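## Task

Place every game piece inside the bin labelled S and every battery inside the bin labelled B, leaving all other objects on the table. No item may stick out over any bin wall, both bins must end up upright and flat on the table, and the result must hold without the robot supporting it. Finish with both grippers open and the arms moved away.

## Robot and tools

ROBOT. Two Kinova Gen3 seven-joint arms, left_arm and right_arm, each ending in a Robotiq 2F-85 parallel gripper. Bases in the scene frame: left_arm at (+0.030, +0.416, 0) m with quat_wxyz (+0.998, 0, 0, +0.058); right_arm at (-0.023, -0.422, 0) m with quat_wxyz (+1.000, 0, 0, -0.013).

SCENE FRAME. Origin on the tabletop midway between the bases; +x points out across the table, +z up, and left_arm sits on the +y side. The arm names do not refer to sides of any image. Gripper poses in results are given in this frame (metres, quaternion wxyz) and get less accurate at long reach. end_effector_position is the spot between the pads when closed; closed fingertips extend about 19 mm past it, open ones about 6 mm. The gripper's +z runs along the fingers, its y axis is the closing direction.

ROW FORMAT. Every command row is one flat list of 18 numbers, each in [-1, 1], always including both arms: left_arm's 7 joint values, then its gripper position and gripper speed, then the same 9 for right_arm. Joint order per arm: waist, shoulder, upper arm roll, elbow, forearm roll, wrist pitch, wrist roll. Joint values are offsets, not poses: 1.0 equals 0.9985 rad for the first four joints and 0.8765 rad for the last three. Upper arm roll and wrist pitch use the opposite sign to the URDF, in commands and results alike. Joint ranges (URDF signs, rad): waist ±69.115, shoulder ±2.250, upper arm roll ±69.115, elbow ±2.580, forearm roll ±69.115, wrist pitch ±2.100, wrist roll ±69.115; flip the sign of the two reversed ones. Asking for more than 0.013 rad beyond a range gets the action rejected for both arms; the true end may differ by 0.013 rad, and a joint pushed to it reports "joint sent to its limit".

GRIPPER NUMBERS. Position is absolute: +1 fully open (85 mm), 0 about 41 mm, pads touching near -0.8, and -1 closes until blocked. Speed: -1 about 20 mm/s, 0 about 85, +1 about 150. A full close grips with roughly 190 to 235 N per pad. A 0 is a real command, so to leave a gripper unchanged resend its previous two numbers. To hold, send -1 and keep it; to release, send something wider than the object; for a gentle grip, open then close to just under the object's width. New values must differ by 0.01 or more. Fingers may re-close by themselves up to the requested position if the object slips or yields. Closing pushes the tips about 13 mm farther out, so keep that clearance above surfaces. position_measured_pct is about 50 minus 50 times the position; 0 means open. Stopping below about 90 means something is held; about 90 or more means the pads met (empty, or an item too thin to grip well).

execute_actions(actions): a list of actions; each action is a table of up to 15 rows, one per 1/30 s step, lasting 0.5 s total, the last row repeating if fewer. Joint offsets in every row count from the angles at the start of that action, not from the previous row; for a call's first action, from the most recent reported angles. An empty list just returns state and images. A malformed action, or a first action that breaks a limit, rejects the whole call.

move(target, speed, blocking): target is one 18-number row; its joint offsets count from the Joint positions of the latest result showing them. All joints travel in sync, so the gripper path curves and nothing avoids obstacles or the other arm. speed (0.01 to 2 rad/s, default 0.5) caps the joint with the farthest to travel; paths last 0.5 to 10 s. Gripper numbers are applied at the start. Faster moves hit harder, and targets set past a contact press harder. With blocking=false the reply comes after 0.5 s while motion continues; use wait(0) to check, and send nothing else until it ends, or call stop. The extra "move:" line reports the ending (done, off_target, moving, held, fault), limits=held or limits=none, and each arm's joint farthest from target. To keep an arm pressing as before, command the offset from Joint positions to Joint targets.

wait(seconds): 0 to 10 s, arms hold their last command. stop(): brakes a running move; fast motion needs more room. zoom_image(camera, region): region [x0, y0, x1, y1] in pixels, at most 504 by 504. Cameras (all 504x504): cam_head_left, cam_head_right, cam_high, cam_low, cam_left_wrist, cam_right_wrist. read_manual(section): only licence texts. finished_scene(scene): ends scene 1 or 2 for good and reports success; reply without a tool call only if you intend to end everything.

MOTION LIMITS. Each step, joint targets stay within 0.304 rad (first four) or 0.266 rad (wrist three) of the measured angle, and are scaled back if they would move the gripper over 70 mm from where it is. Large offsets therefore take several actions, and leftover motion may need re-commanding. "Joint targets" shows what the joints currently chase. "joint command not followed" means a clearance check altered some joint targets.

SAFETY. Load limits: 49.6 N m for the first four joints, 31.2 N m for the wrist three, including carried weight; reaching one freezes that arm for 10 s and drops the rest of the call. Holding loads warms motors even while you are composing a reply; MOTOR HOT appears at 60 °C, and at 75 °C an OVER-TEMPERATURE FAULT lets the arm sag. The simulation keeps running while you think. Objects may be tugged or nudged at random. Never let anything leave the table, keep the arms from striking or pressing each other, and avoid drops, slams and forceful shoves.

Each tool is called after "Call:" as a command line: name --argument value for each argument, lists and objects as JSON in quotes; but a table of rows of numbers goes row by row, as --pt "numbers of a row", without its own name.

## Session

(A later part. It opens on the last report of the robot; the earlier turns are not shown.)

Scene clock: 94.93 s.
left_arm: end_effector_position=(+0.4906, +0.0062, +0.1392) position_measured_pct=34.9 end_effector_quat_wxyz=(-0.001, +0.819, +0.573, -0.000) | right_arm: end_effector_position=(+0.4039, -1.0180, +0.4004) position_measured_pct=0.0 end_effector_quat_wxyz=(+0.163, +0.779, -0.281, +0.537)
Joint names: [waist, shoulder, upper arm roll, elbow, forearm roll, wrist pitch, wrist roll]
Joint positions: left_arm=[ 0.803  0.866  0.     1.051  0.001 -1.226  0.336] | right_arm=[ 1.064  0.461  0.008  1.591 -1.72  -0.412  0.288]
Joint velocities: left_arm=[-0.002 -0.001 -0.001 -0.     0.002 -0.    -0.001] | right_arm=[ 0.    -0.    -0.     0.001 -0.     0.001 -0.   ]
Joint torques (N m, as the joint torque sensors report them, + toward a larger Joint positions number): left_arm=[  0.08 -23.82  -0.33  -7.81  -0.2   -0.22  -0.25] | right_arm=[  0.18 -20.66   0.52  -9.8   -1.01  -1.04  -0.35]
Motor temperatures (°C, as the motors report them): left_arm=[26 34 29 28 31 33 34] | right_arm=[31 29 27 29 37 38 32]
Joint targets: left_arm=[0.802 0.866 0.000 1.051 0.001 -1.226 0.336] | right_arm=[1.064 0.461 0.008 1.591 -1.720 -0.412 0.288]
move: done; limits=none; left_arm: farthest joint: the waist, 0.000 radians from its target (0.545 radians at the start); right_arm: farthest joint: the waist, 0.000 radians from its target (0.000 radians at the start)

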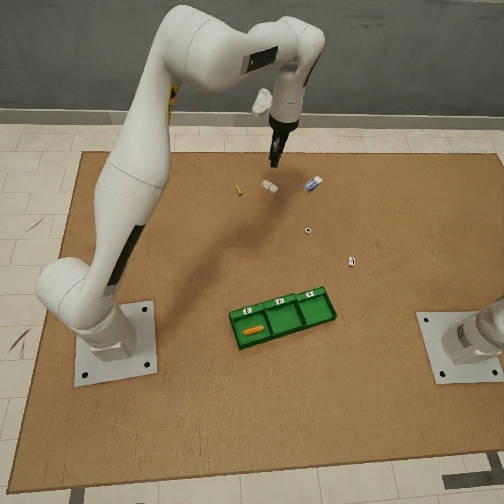

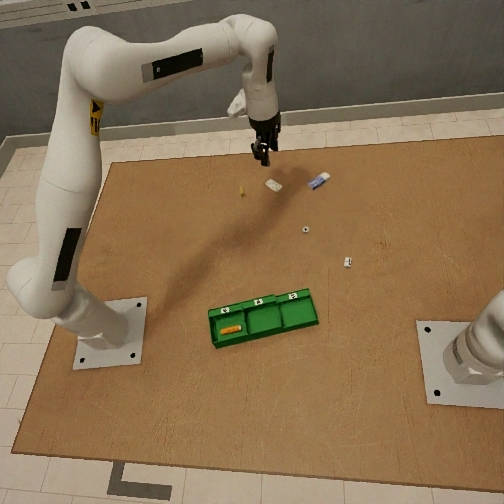

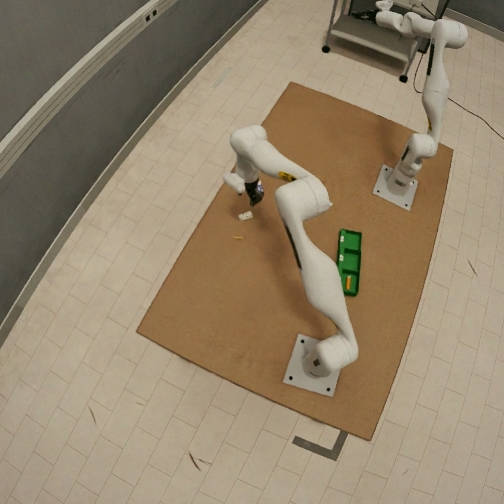

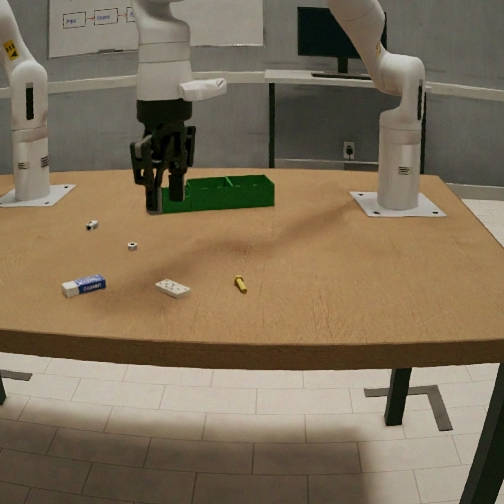

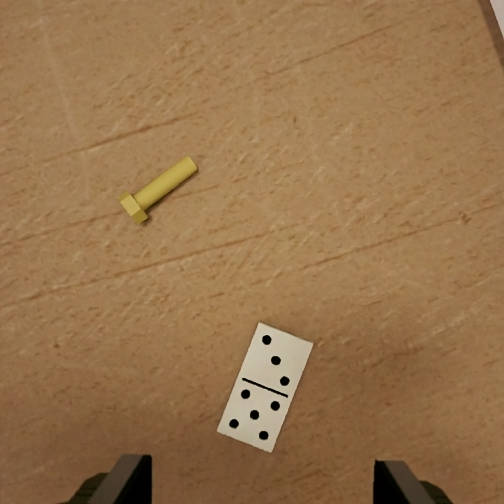

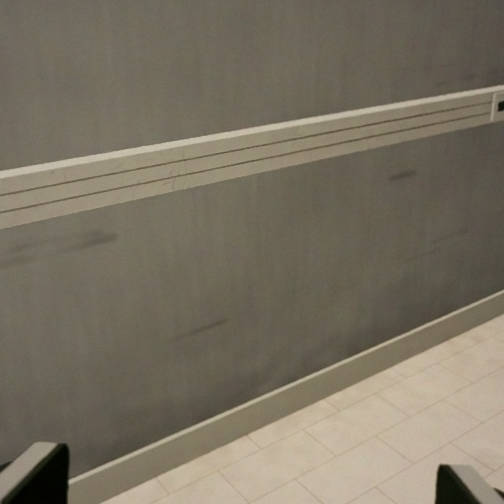

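Call:
move --target '[-0.011,0.136,0,0.127,0,0.301,-0.434,0.3,0.5,0,0,0,0,0,0,0,1,0]' --speed 0.4

Call:
zoom_image --camera "cam_left_wrist" --region '[0,0,504,504]'

Scene clock: 103.93 s.
left_arm: end_effector_position=(+0.4924, +0.0135, +0.0203) position_measured_pct=34.9 end_effector_quat_wxyz=(+0.000, +0.911, +0.413, -0.000) | right_arm: end_effector_position=(+0.4039, -1.0180, +0.4004) position_measured_pct=0.0 end_effector_quat_wxyz=(+0.163, +0.779, -0.281, +0.537)
Joint names: [waist, shoulder, upper arm roll, elbow, forearm roll, wrist pitch, wrist roll]
Joint positions: left_arm=[ 0.792  1.002  0.     1.178  0.001 -0.962 -0.044] | right_arm=[ 1.064  0.461  0.008  1.591 -1.72  -0.412  0.288]
Joint velocities: left_arm=[-0.001  0.001  0.001 -0.     0.     0.    -0.002] | right_arm=[ 0.001 -0.     0.     0.001 -0.001  0.001  0.   ]
Joint torques (N m, as the joint torque sensors report them, + toward a larger Joint positions number): left_arm=[  0.12 -24.36  -0.32  -6.77  -0.18  -0.2   -0.34] | right_arm=[  0.09 -20.5    0.71  -9.75  -1.    -1.06  -0.35]
Motor temperatures (°C, as the motors report them): left_arm=[26 35 29 28 31 33 34] | right_arm=[31 29 27 29 37 38 32]
Joint targets: left_arm=[0.792 1.002 0.000 1.178 0.001 -0.962 -0.044] | right_arm=[1.064 0.461 0.008 1.591 -1.720 -0.412 0.288]
move: done; limits=none; left_arm: farthest joint: the waist, 0.000 radians from its target (0.010 radians at the start); right_arm: farthest joint: the waist, 0.000 radians from its target (0.000 radians at the start)

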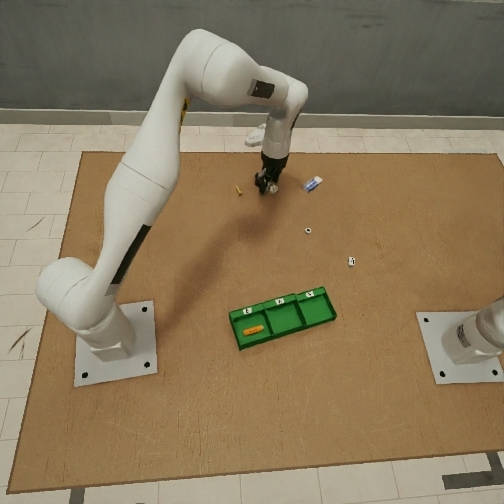

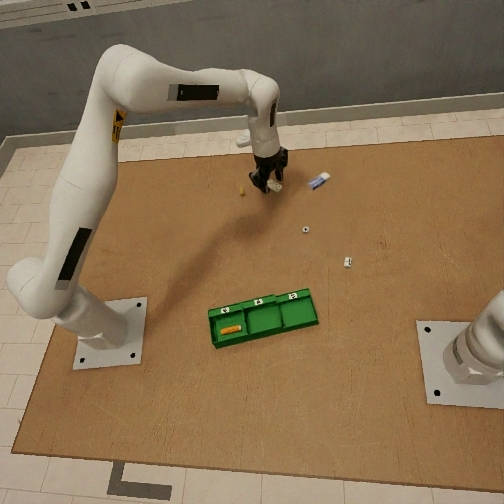

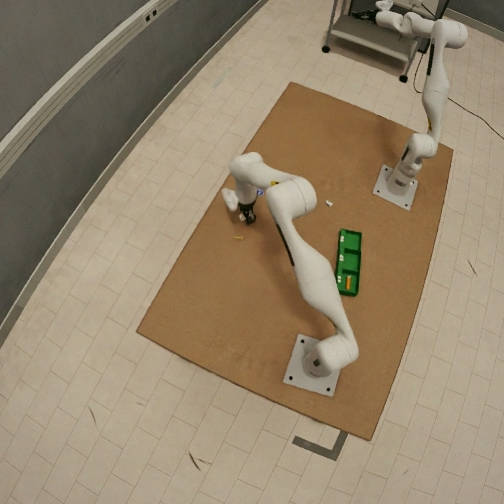

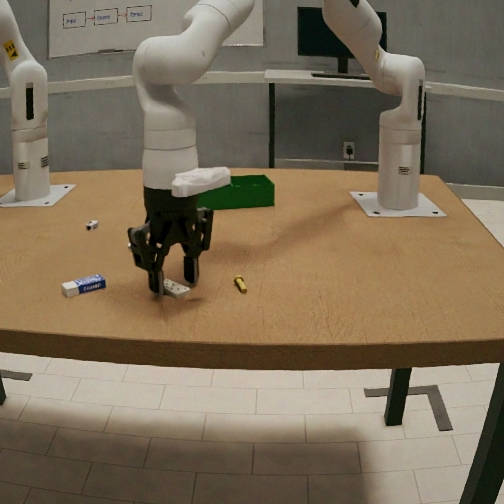

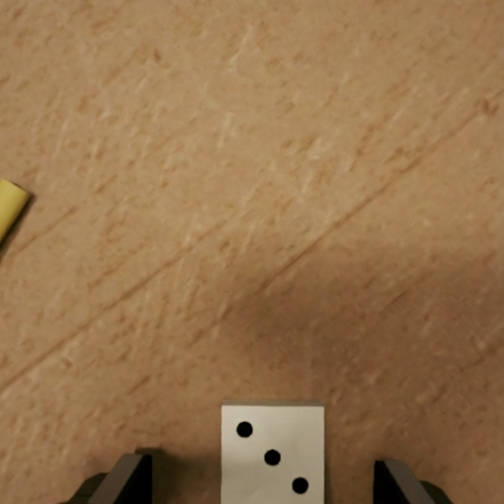

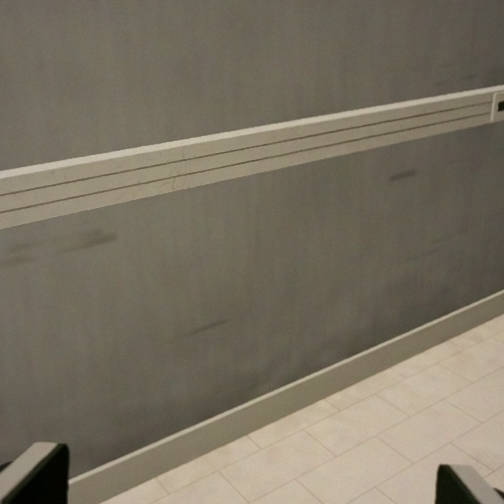

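Region (0, 0, 504, 504) of cam_left_wrist's 504x504 image, scaled by 1.000.

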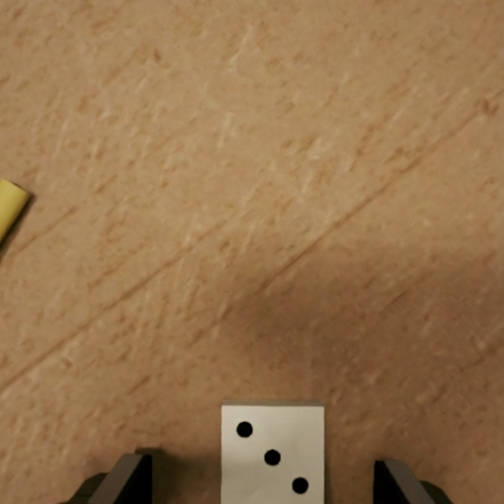

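Call:
execute_actions --actions '[[[0,0,0,0,0,0,0,-1,0.5,0,0,0,0,0,0,0,1,0]],[[0,0,0,0,0,0,0,-1,0.5,0,0,0,0,0,0,0,1,0]]]'

Call:
move --target '[0,-0.137,0,-0.092,0,-0.26,0,-1,0.5,0,0,0,0,0,0,0,1,0]' --speed 0.5

Scene clock: 111.23 s.
left_arm: end_effector_position=(+0.4926, +0.0133, +0.0210) position_measured_pct=72.2 end_effector_quat_wxyz=(+0.000, +0.911, +0.413, -0.000) | right_arm: end_effector_position=(+0.4039, -1.0180, +0.4004) position_measured_pct=0.0 end_effector_quat_wxyz=(+0.163, +0.779, -0.281, +0.537)
Joint names: [waist, shoulder, upper arm roll, elbow, forearm roll, wrist pitch, wrist roll]
Joint positions: left_arm=[ 0.792  1.001  0.     1.178  0.001 -0.962 -0.044] | right_arm=[ 1.064  0.461  0.008  1.591 -1.72  -0.412  0.288]
Joint velocities: left_arm=[ 0.001  0.    -0.001  0.001  0.001  0.    -0.001] | right_arm=[-0.     0.    -0.     0.001 -0.002  0.     0.   ]
Joint torques (N m, as the joint torque sensors report them, + toward a larger Joint positions number): left_arm=[  0.25 -24.5   -0.35  -6.75  -0.25  -0.22  -0.25] | right_arm=[  0.1  -20.64   0.76  -9.78  -0.98  -1.07  -0.43]
Motor temperatures (°C, as the motors report them): left_arm=[26 35 29 28 31 33 34] | right_arm=[31 29 27 29 37 38 32]
Joint targets: left_arm=[0.792 1.001 0.000 1.178 0.001 -0.962 -0.044] | right_arm=[1.064 0.461 0.008 1.591 -1.720 -0.412 0.288]

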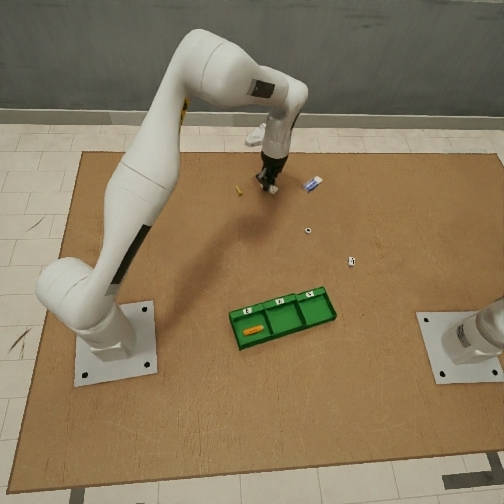

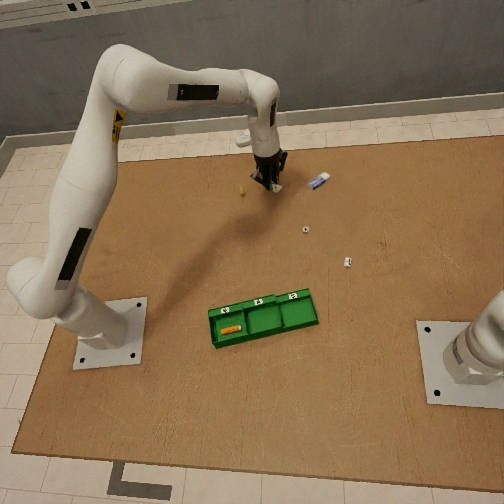

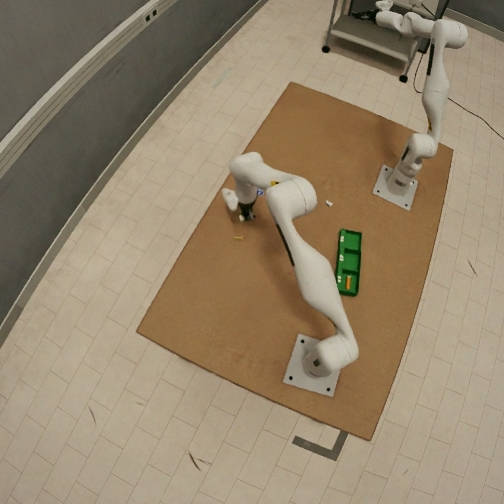

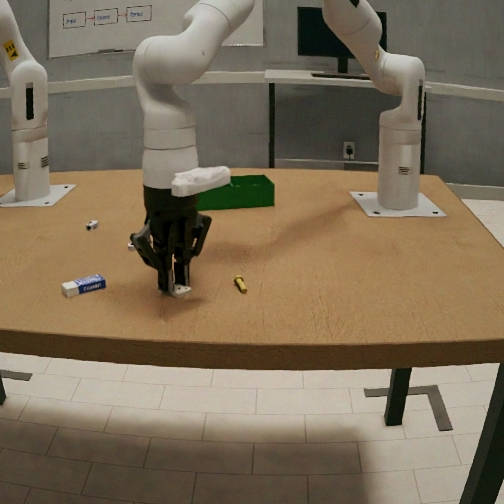

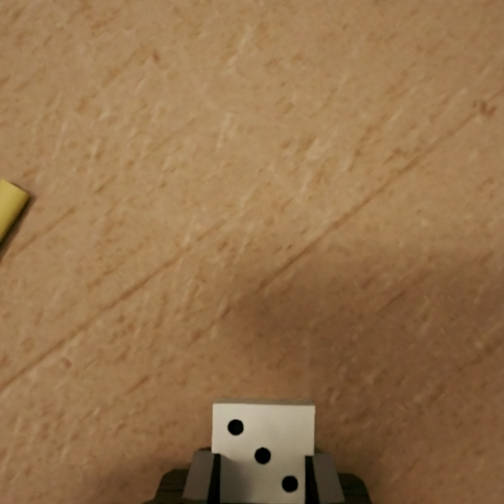

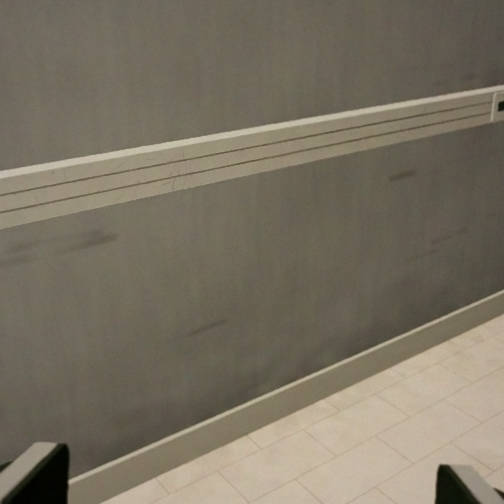

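Scene clock: 112.17 s.
left_arm: end_effector_position=(+0.4925, +0.0133, +0.1302) position_measured_pct=72.2 end_effector_quat_wxyz=(+0.001, +0.911, +0.413, +0.000) | right_arm: end_effector_position=(+0.4039, -1.0180, +0.4004) position_measured_pct=0.0 end_effector_quat_wxyz=(+0.163, +0.779, -0.281, +0.537)
Joint names: [waist, shoulder, upper arm roll, elbow, forearm roll, wrist pitch, wrist roll]
Joint positions: left_arm=[ 0.792  0.864  0.     1.086  0.001 -1.19  -0.044] | right_arm=[ 1.064  0.461  0.008  1.591 -1.72  -0.412  0.288]
Joint velocities: left_arm=[-0.    -0.003 -0.001 -0.    -0.001  0.    -0.   ] | right_arm=[ 0.002  0.001 -0.    -0.     0.001 -0.001 -0.   ]
Joint torques (N m, as the joint torque sensors report them, + toward a larger Joint positions number): left_arm=[  0.   -24.01  -0.34  -7.84  -0.22  -0.14  -0.28] | right_arm=[  0.11 -20.41   0.69  -9.74  -0.96  -1.06  -0.32]
Motor temperatures (°C, as the motors report them): left_arm=[26 35 29 28 31 33 34] | right_arm=[31 29 27 29 37 38 32]
Joint targets: left_arm=[0.792 0.864 0.000 1.086 0.001 -1.190 -0.044] | right_arm=[1.064 0.461 0.008 1.591 -1.720 -0.412 0.288]
move: done; limits=none; left_arm: farthest joint: the waist, 0.000 radians from its target (0.000 radians at the start); right_arm: farthest joint: the waist, 0.000 radians from its target (0.000 radians at the start)

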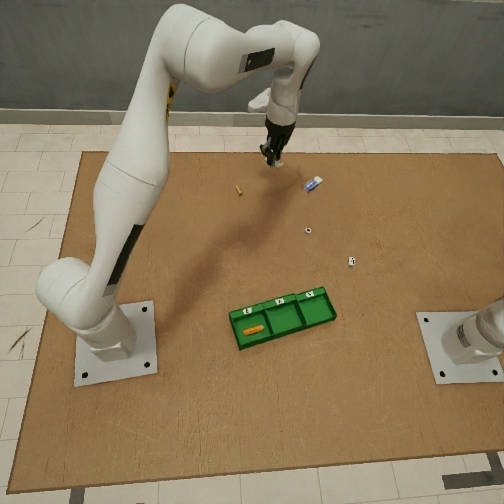

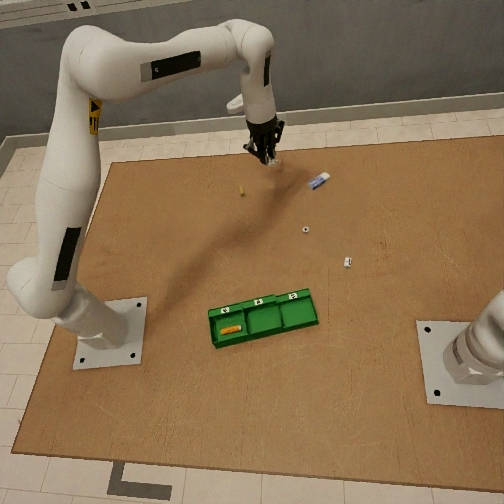

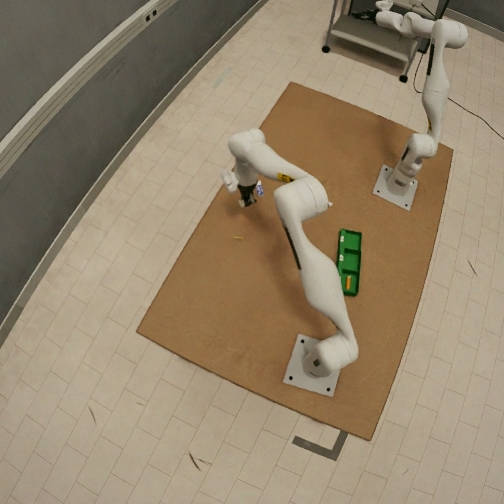

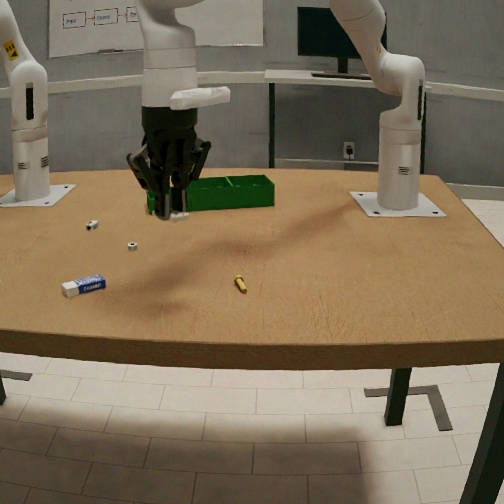

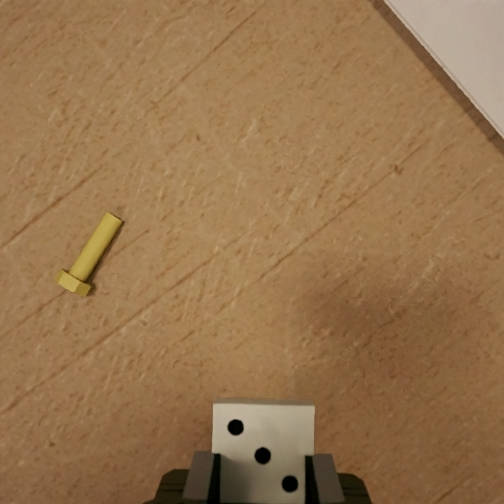

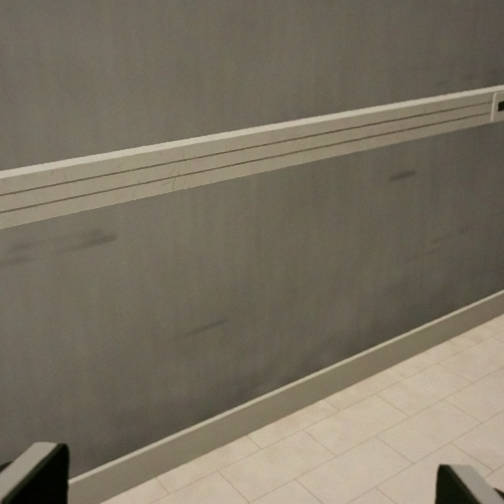

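Call:
move --target '[0.742,-0.238,0,0.488,0,0.283,1,-1,0.5,0,0,0,0,0,0,0,1,0]' --speed 0.9

Call:
move --target '[0,0,0,0,0,0,0.987,-1,0.5,0,0,0,0,0,0,0,1,0]' --speed 1

Scene clock: 123.30 s.
left_arm: end_effector_position=(+0.0826, -0.0829, +0.1293) position_measured_pct=72.2 end_effector_quat_wxyz=(-0.000, +0.881, +0.474, -0.000) | right_arm: end_effector_position=(+0.4039, -1.0180, +0.4004) position_measured_pct=0.0 end_effector_quat_wxyz=(+0.163, +0.779, -0.281, +0.537)
Joint names: [waist, shoulder, upper arm roll, elbow, forearm roll, wrist pitch, wrist roll]
Joint positions: left_arm=[ 1.532  0.627  0.     1.573  0.001 -0.942  0.833] | right_arm=[ 1.064  0.461  0.008  1.591 -1.72  -0.412  0.288]
Joint velocities: left_arm=[ 0.002  0.003  0.    -0.001  0.001  0.001 -0.   ] | right_arm=[ 0.     0.001  0.     0.    -0.001 -0.001 -0.   ]
Joint torques (N m, as the joint torque sensors report them, + toward a larger Joint positions number): left_arm=[ -0.13 -19.34  -0.15  -6.74  -0.24  -0.3   -0.24] | right_arm=[  0.08 -20.53   0.88  -9.72  -1.13  -1.03  -0.37]
Motor temperatures (°C, as the motors report them): left_arm=[26 35 29 28 31 33 34] | right_arm=[31 29 27 29 37 38 32]
Joint targets: left_arm=[1.533 0.627 0.000 1.573 0.001 -0.942 0.833] | right_arm=[1.064 0.461 0.008 1.591 -1.720 -0.412 0.288]
move: done; limits=none; left_arm: farthest joint: the waist, 0.001 radians from its target (0.741 radians at the start); right_arm: farthest joint: the waist, 0.000 radians from its target (0.000 radians at the start)

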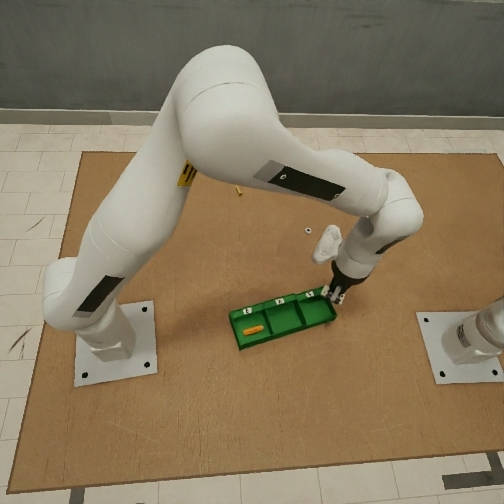

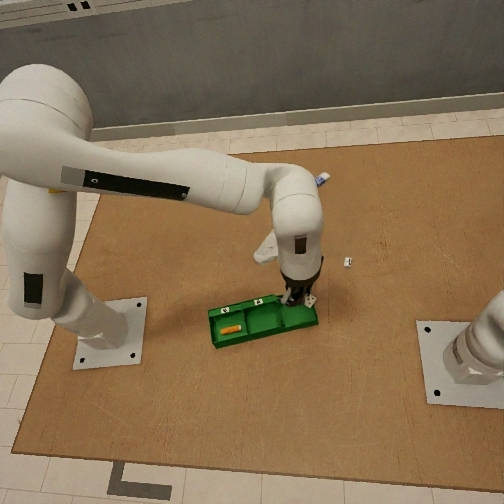

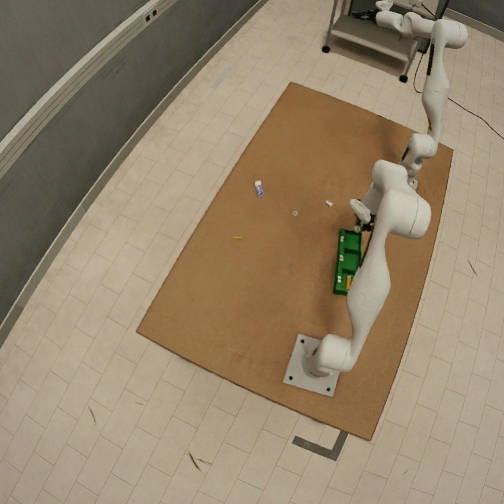

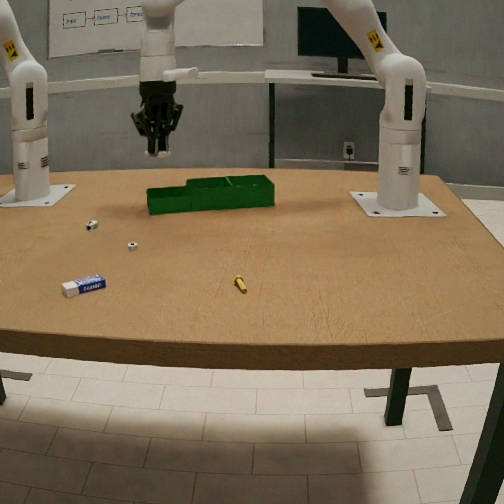

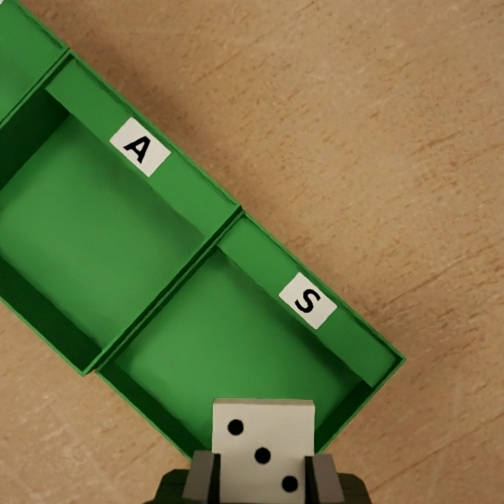

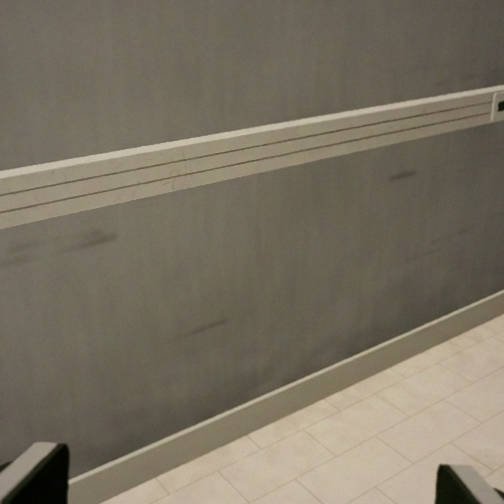

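Scene clock: 124.73 s.
left_arm: end_effector_position=(+0.0826, -0.0829, +0.1293) position_measured_pct=72.2 end_effector_quat_wxyz=(-0.000, +0.601, +0.799, -0.000) | right_arm: end_effector_position=(+0.4039, -1.0180, +0.4004) position_measured_pct=0.0 end_effector_quat_wxyz=(+0.163, +0.779, -0.281, +0.537)
Joint names: [waist, shoulder, upper arm roll, elbow, forearm roll, wrist pitch, wrist roll]
Joint positions: left_arm=[ 1.532  0.627  0.     1.573  0.001 -0.942  1.698] | right_arm=[ 1.064  0.461  0.008  1.591 -1.72  -0.412  0.288]
Joint velocities: left_arm=[ 0.     0.003  0.     0.    -0.    -0.     0.001] | right_arm=[ 0.     0.001  0.    -0.    -0.001  0.    -0.   ]
Joint torques (N m, as the joint torque sensors report them, + toward a larger Joint positions number): left_arm=[  0.11 -19.26  -0.32  -6.6   -0.15  -0.26  -0.2 ] | right_arm=[  0.1  -20.43   0.85  -9.79  -0.92  -1.02  -0.41]
Motor temperatures (°C, as the motors report them): left_arm=[26 35 29 28 31 33 34] | right_arm=[31 29 27 29 37 38 32]
Joint targets: left_arm=[1.532 0.627 0.000 1.573 0.001 -0.942 1.698] | right_arm=[1.064 0.461 0.008 1.591 -1.720 -0.412 0.288]
move: done; limits=none; left_arm: farthest joint: the waist, 0.000 radians from its target (0.000 radians at the start); right_arm: farthest joint: the waist, 0.000 radians from its target (0.000 radians at the start)

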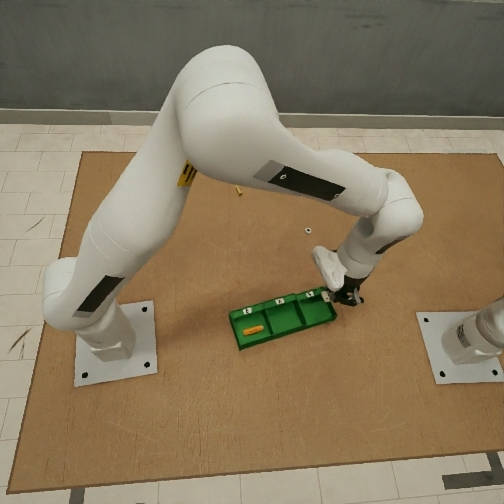

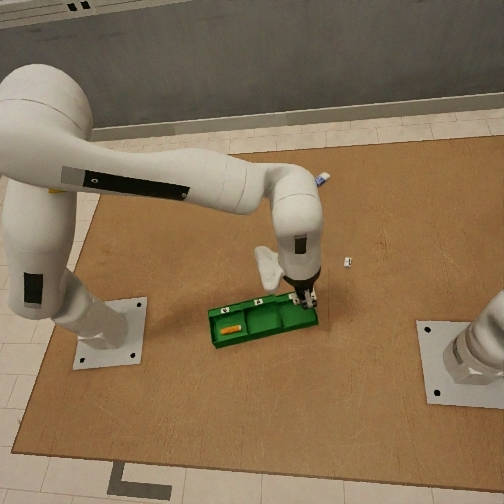

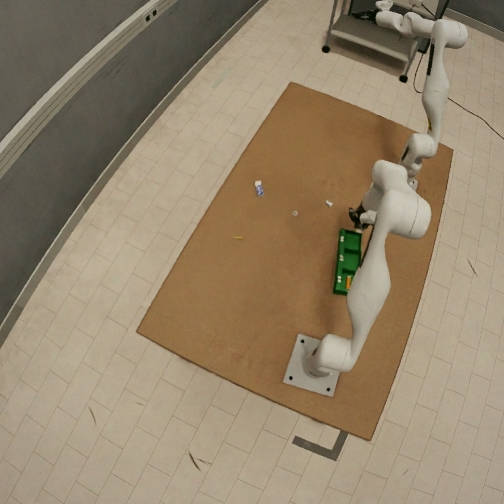

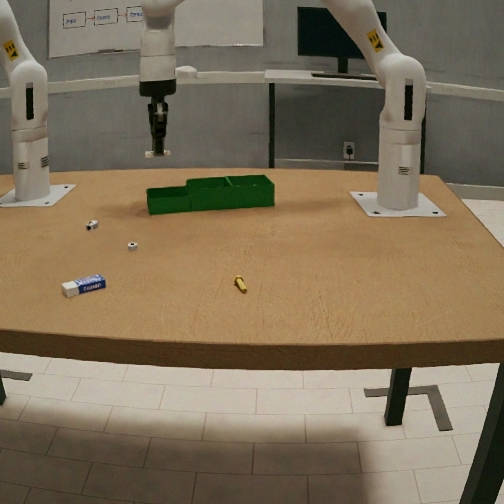

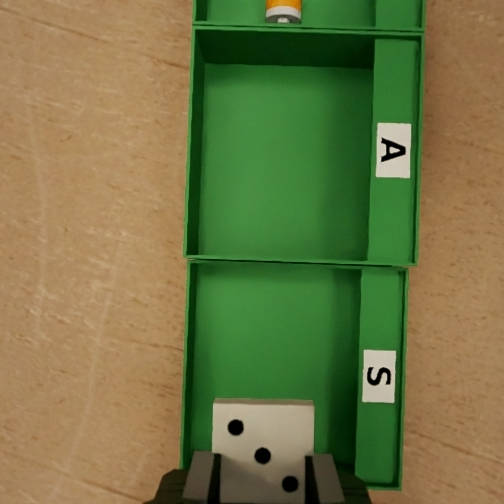

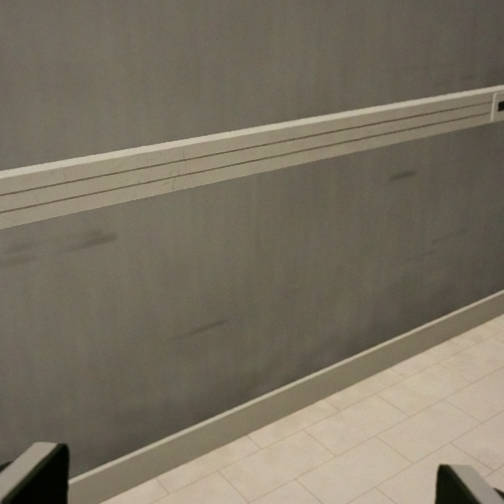

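Call:
move --target '[-0.004,0.128,0,0.113,0,0.276,0,-1,0.5,0,0,0,0,0,0,0,1,0]' --speed 0.3

Scene clock: 135.17 s.
left_arm: end_effector_position=(+0.0831, -0.0733, +0.0400) position_measured_pct=72.2 end_effector_quat_wxyz=(+0.000, +0.599, +0.801, -0.001) | right_arm: end_effector_position=(+0.4039, -1.0180, +0.4004) position_measured_pct=0.0 end_effector_quat_wxyz=(+0.163, +0.779, -0.281, +0.537)
Joint names: [waist, shoulder, upper arm roll, elbow, forearm roll, wrist pitch, wrist roll]
Joint positions: left_arm=[ 1.528  0.754  0.     1.686  0.001 -0.7    1.698] | right_arm=[ 1.064  0.461  0.008  1.591 -1.72  -0.412  0.288]
Joint velocities: left_arm=[-0.001  0.003 -0.     0.     0.002 -0.     0.002] | right_arm=[ 0.001  0.    -0.    -0.     0.001  0.001  0.   ]
Joint torques (N m, as the joint torque sensors report them, + toward a larger Joint positions number): left_arm=[  0.16 -19.52  -0.27  -5.24  -0.13  -0.16  -0.27] | right_arm=[ -0.01 -20.48   0.8   -9.74  -1.12  -1.03  -0.32]
Motor temperatures (°C, as the motors report them): left_arm=[26 35 29 28 31 33 34] | right_arm=[31 29 27 29 37 38 32]
Joint targets: left_arm=[1.528 0.755 0.000 1.686 0.001 -0.700 1.698] | right_arm=[1.064 0.461 0.008 1.591 -1.720 -0.412 0.288]
move: done; limits=none; left_arm: farthest joint: the waist, 0.000 radians from its target (0.004 radians at the start); right_arm: farthest joint: the waist, 0.000 radians from its target (0.000 radians at the start)

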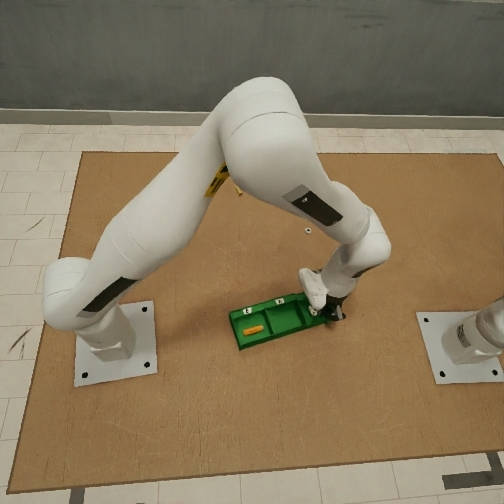

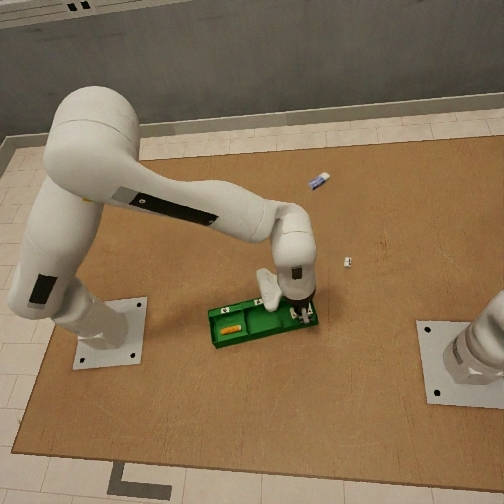

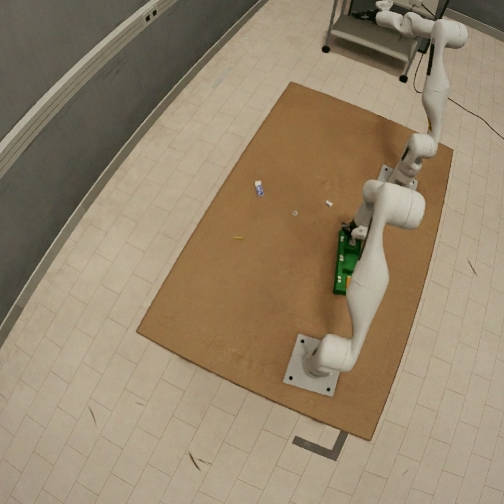

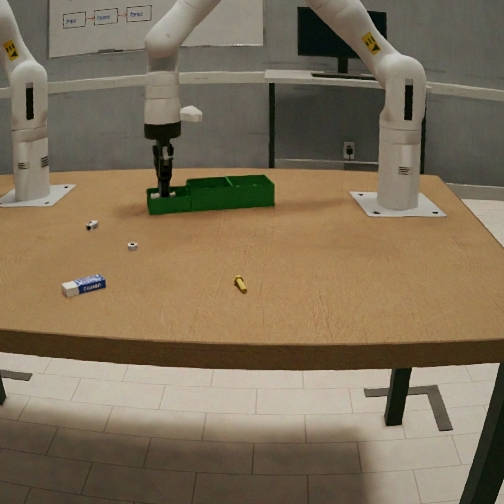

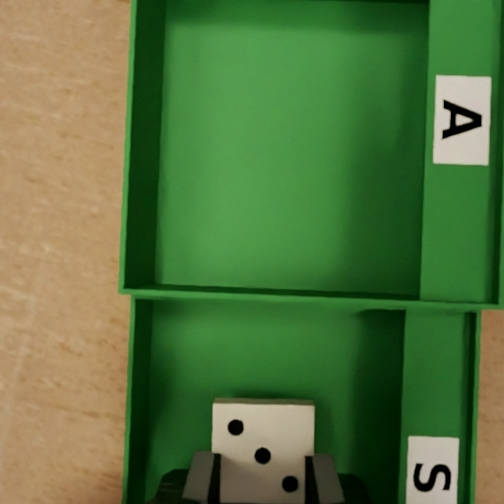

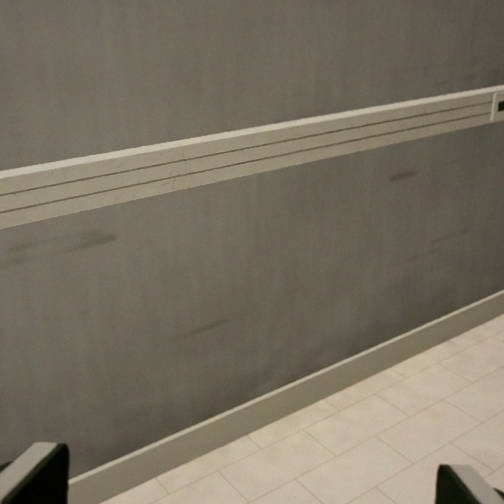

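Call:
execute_actions --actions '[[[0,0.016,0,0.014,0,0.035,0,-1,0.5,0,0,0,0,0,0,0,1,0]],[[0,0,0,0,0,0,0,-1,0.5,0,0,0,0,0,0,0,1,0]],[[0,0,0,0,0,0,0,-0.2,0,0,0,0,0,0,0,0,1,0]],[[0,0,0,0,0,0,0,-0.2,0,0,0,0,0,0,0,0,1,0]]]'

Call:
move --target '[0,-0.144,0,-0.127,0,-0.311,0,-0.2,0,0,0,0,0,0,0,0,1,0]' --speed 0.5

Scene clock: 144.80 s.
left_arm: end_effector_position=(+0.0828, -0.0711, +0.0294) position_measured_pct=59.9 end_effector_quat_wxyz=(+0.001, +0.599, +0.801, -0.001) | right_arm: end_effector_position=(+0.4039, -1.0180, +0.4004) position_measured_pct=0.0 end_effector_quat_wxyz=(+0.163, +0.779, -0.281, +0.537)
Joint names: [waist, shoulder, upper arm roll, elbow, forearm roll, wrist pitch, wrist roll]
Joint positions: left_arm=[ 1.528  0.77   0.     1.7    0.001 -0.669  1.698] | right_arm=[ 1.064  0.461  0.008  1.591 -1.72  -0.412  0.288]
Joint velocities: left_arm=[ 0.     0.     0.    -0.    -0.     0.     0.001] | right_arm=[-0.    -0.002 -0.    -0.001  0.     0.    -0.   ]
Joint torques (N m, as the joint torque sensors report them, + toward a larger Joint positions number): left_arm=[  0.13 -19.8   -0.36  -4.93  -0.16  -0.2   -0.24] | right_arm=[  0.2  -20.45   0.67  -9.7   -1.12  -1.13  -0.42]
Motor temperatures (°C, as the motors report them): left_arm=[26 35 29 28 31 33 34] | right_arm=[31 29 27 29 37 38 32]
Joint targets: left_arm=[1.528 0.770 0.000 1.700 0.001 -0.669 1.698] | right_arm=[1.064 0.461 0.008 1.591 -1.720 -0.412 0.288]

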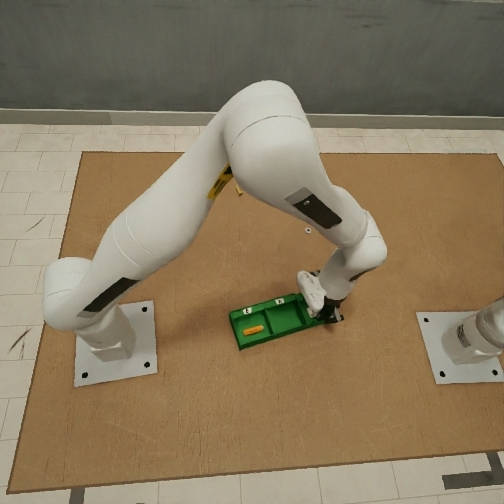

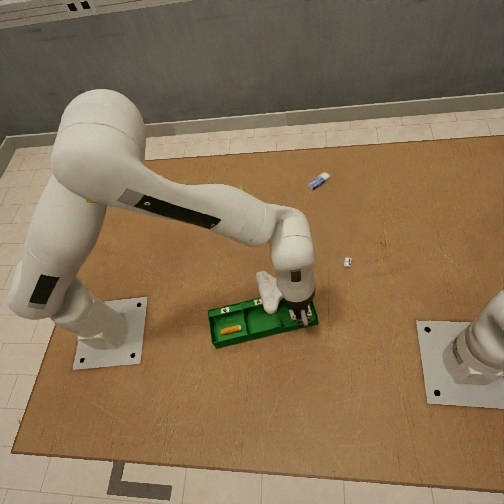

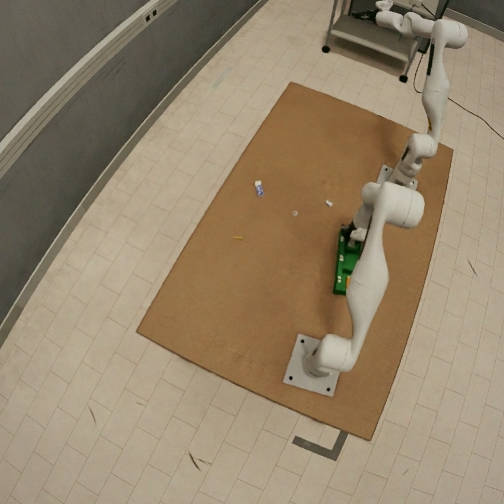

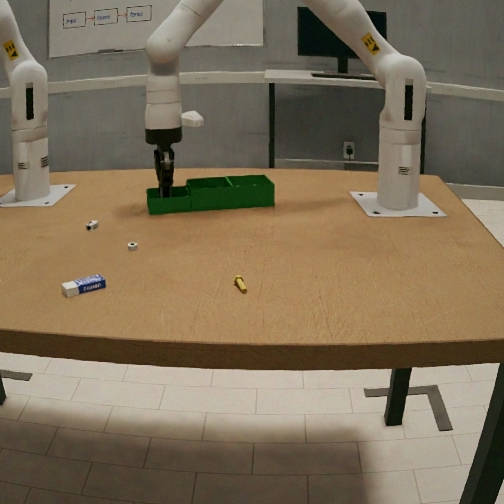

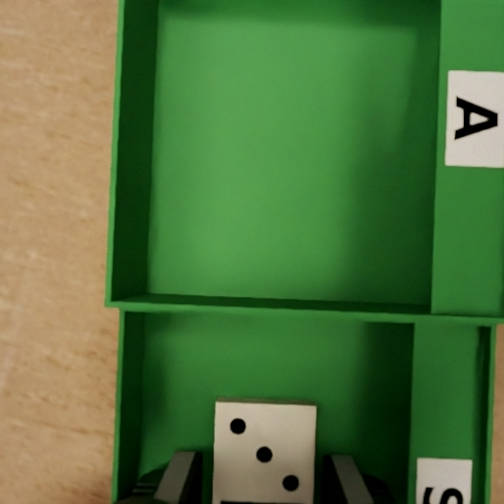

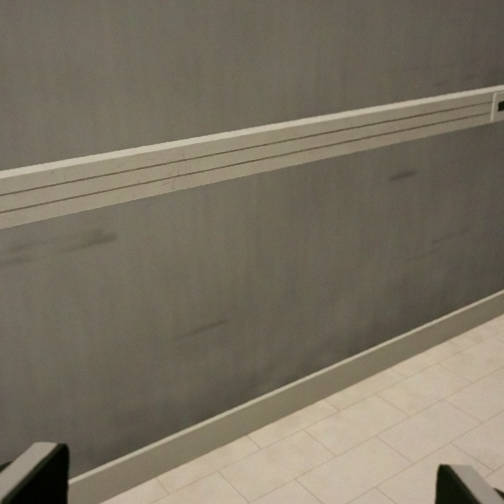

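Scene clock: 145.83 s.
left_arm: end_effector_position=(+0.0846, -0.0827, +0.1294) position_measured_pct=59.9 end_effector_quat_wxyz=(-0.000, +0.599, +0.801, -0.000) | right_arm: end_effector_position=(+0.4039, -1.0180, +0.4004) position_measured_pct=0.0 end_effector_quat_wxyz=(+0.163, +0.779, -0.281, +0.537)
Joint names: [waist, shoulder, upper arm roll, elbow, forearm roll, wrist pitch, wrist roll]
Joint positions: left_arm=[ 1.528  0.627  0.     1.573  0.001 -0.942  1.698] | right_arm=[ 1.064  0.461  0.008  1.591 -1.72  -0.412  0.288]
Joint velocities: left_arm=[-0.001 -0.002  0.     0.001 -0.001 -0.001 -0.001] | right_arm=[ 0.001 -0.     0.     0.    -0.    -0.001 -0.   ]
Joint torques (N m, as the joint torque sensors report them, + toward a larger Joint positions number): left_arm=[  0.17 -19.38  -0.27  -6.78  -0.15  -0.17  -0.23] | right_arm=[  0.11 -20.6    0.73  -9.71  -1.02  -1.18  -0.25]
Motor temperatures (°C, as the motors report them): left_arm=[26 35 29 28 31 33 34] | right_arm=[31 29 27 29 37 38 32]
Joint targets: left_arm=[1.528 0.626 0.000 1.573 0.001 -0.942 1.698] | right_arm=[1.064 0.461 0.008 1.591 -1.720 -0.412 0.288]
move: done; limits=none; left_arm: farthest joint: the shoulder, 0.001 radians from its target (0.144 radians at the start); right_arm: farthest joint: the waist, 0.000 radians from its target (0.000 radians at the start)

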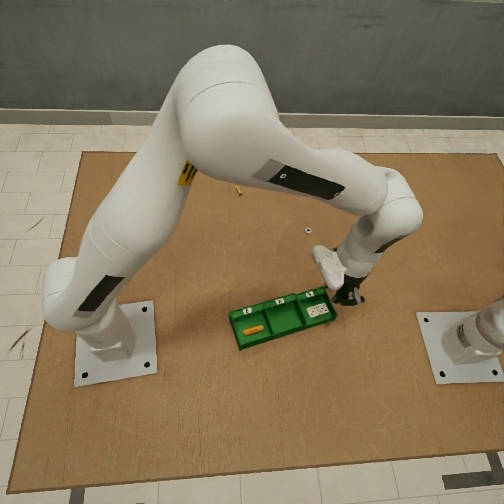

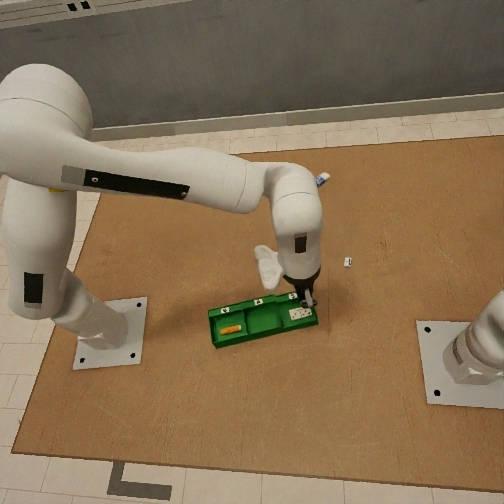

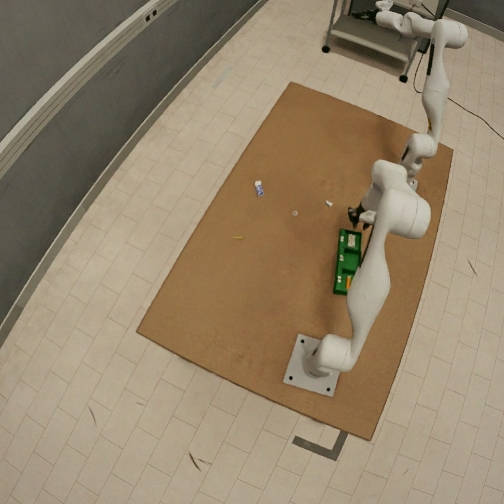

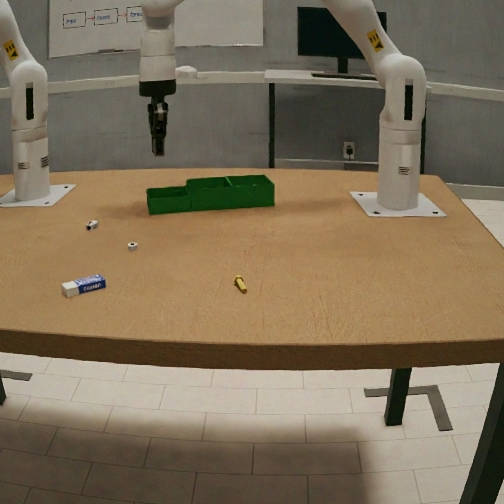

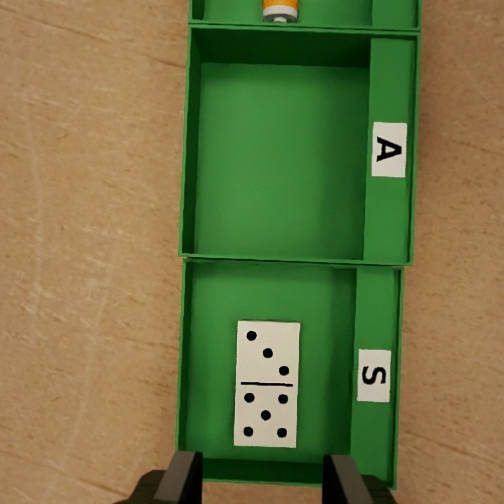

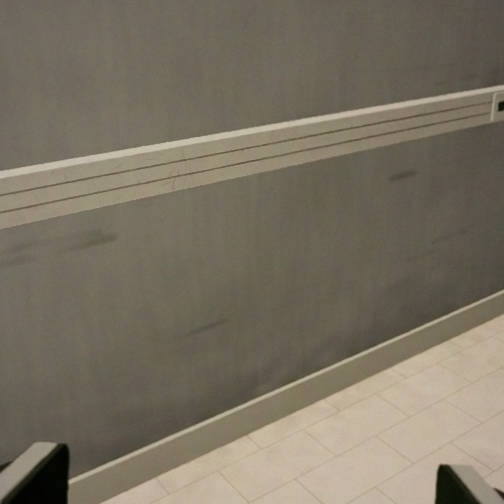

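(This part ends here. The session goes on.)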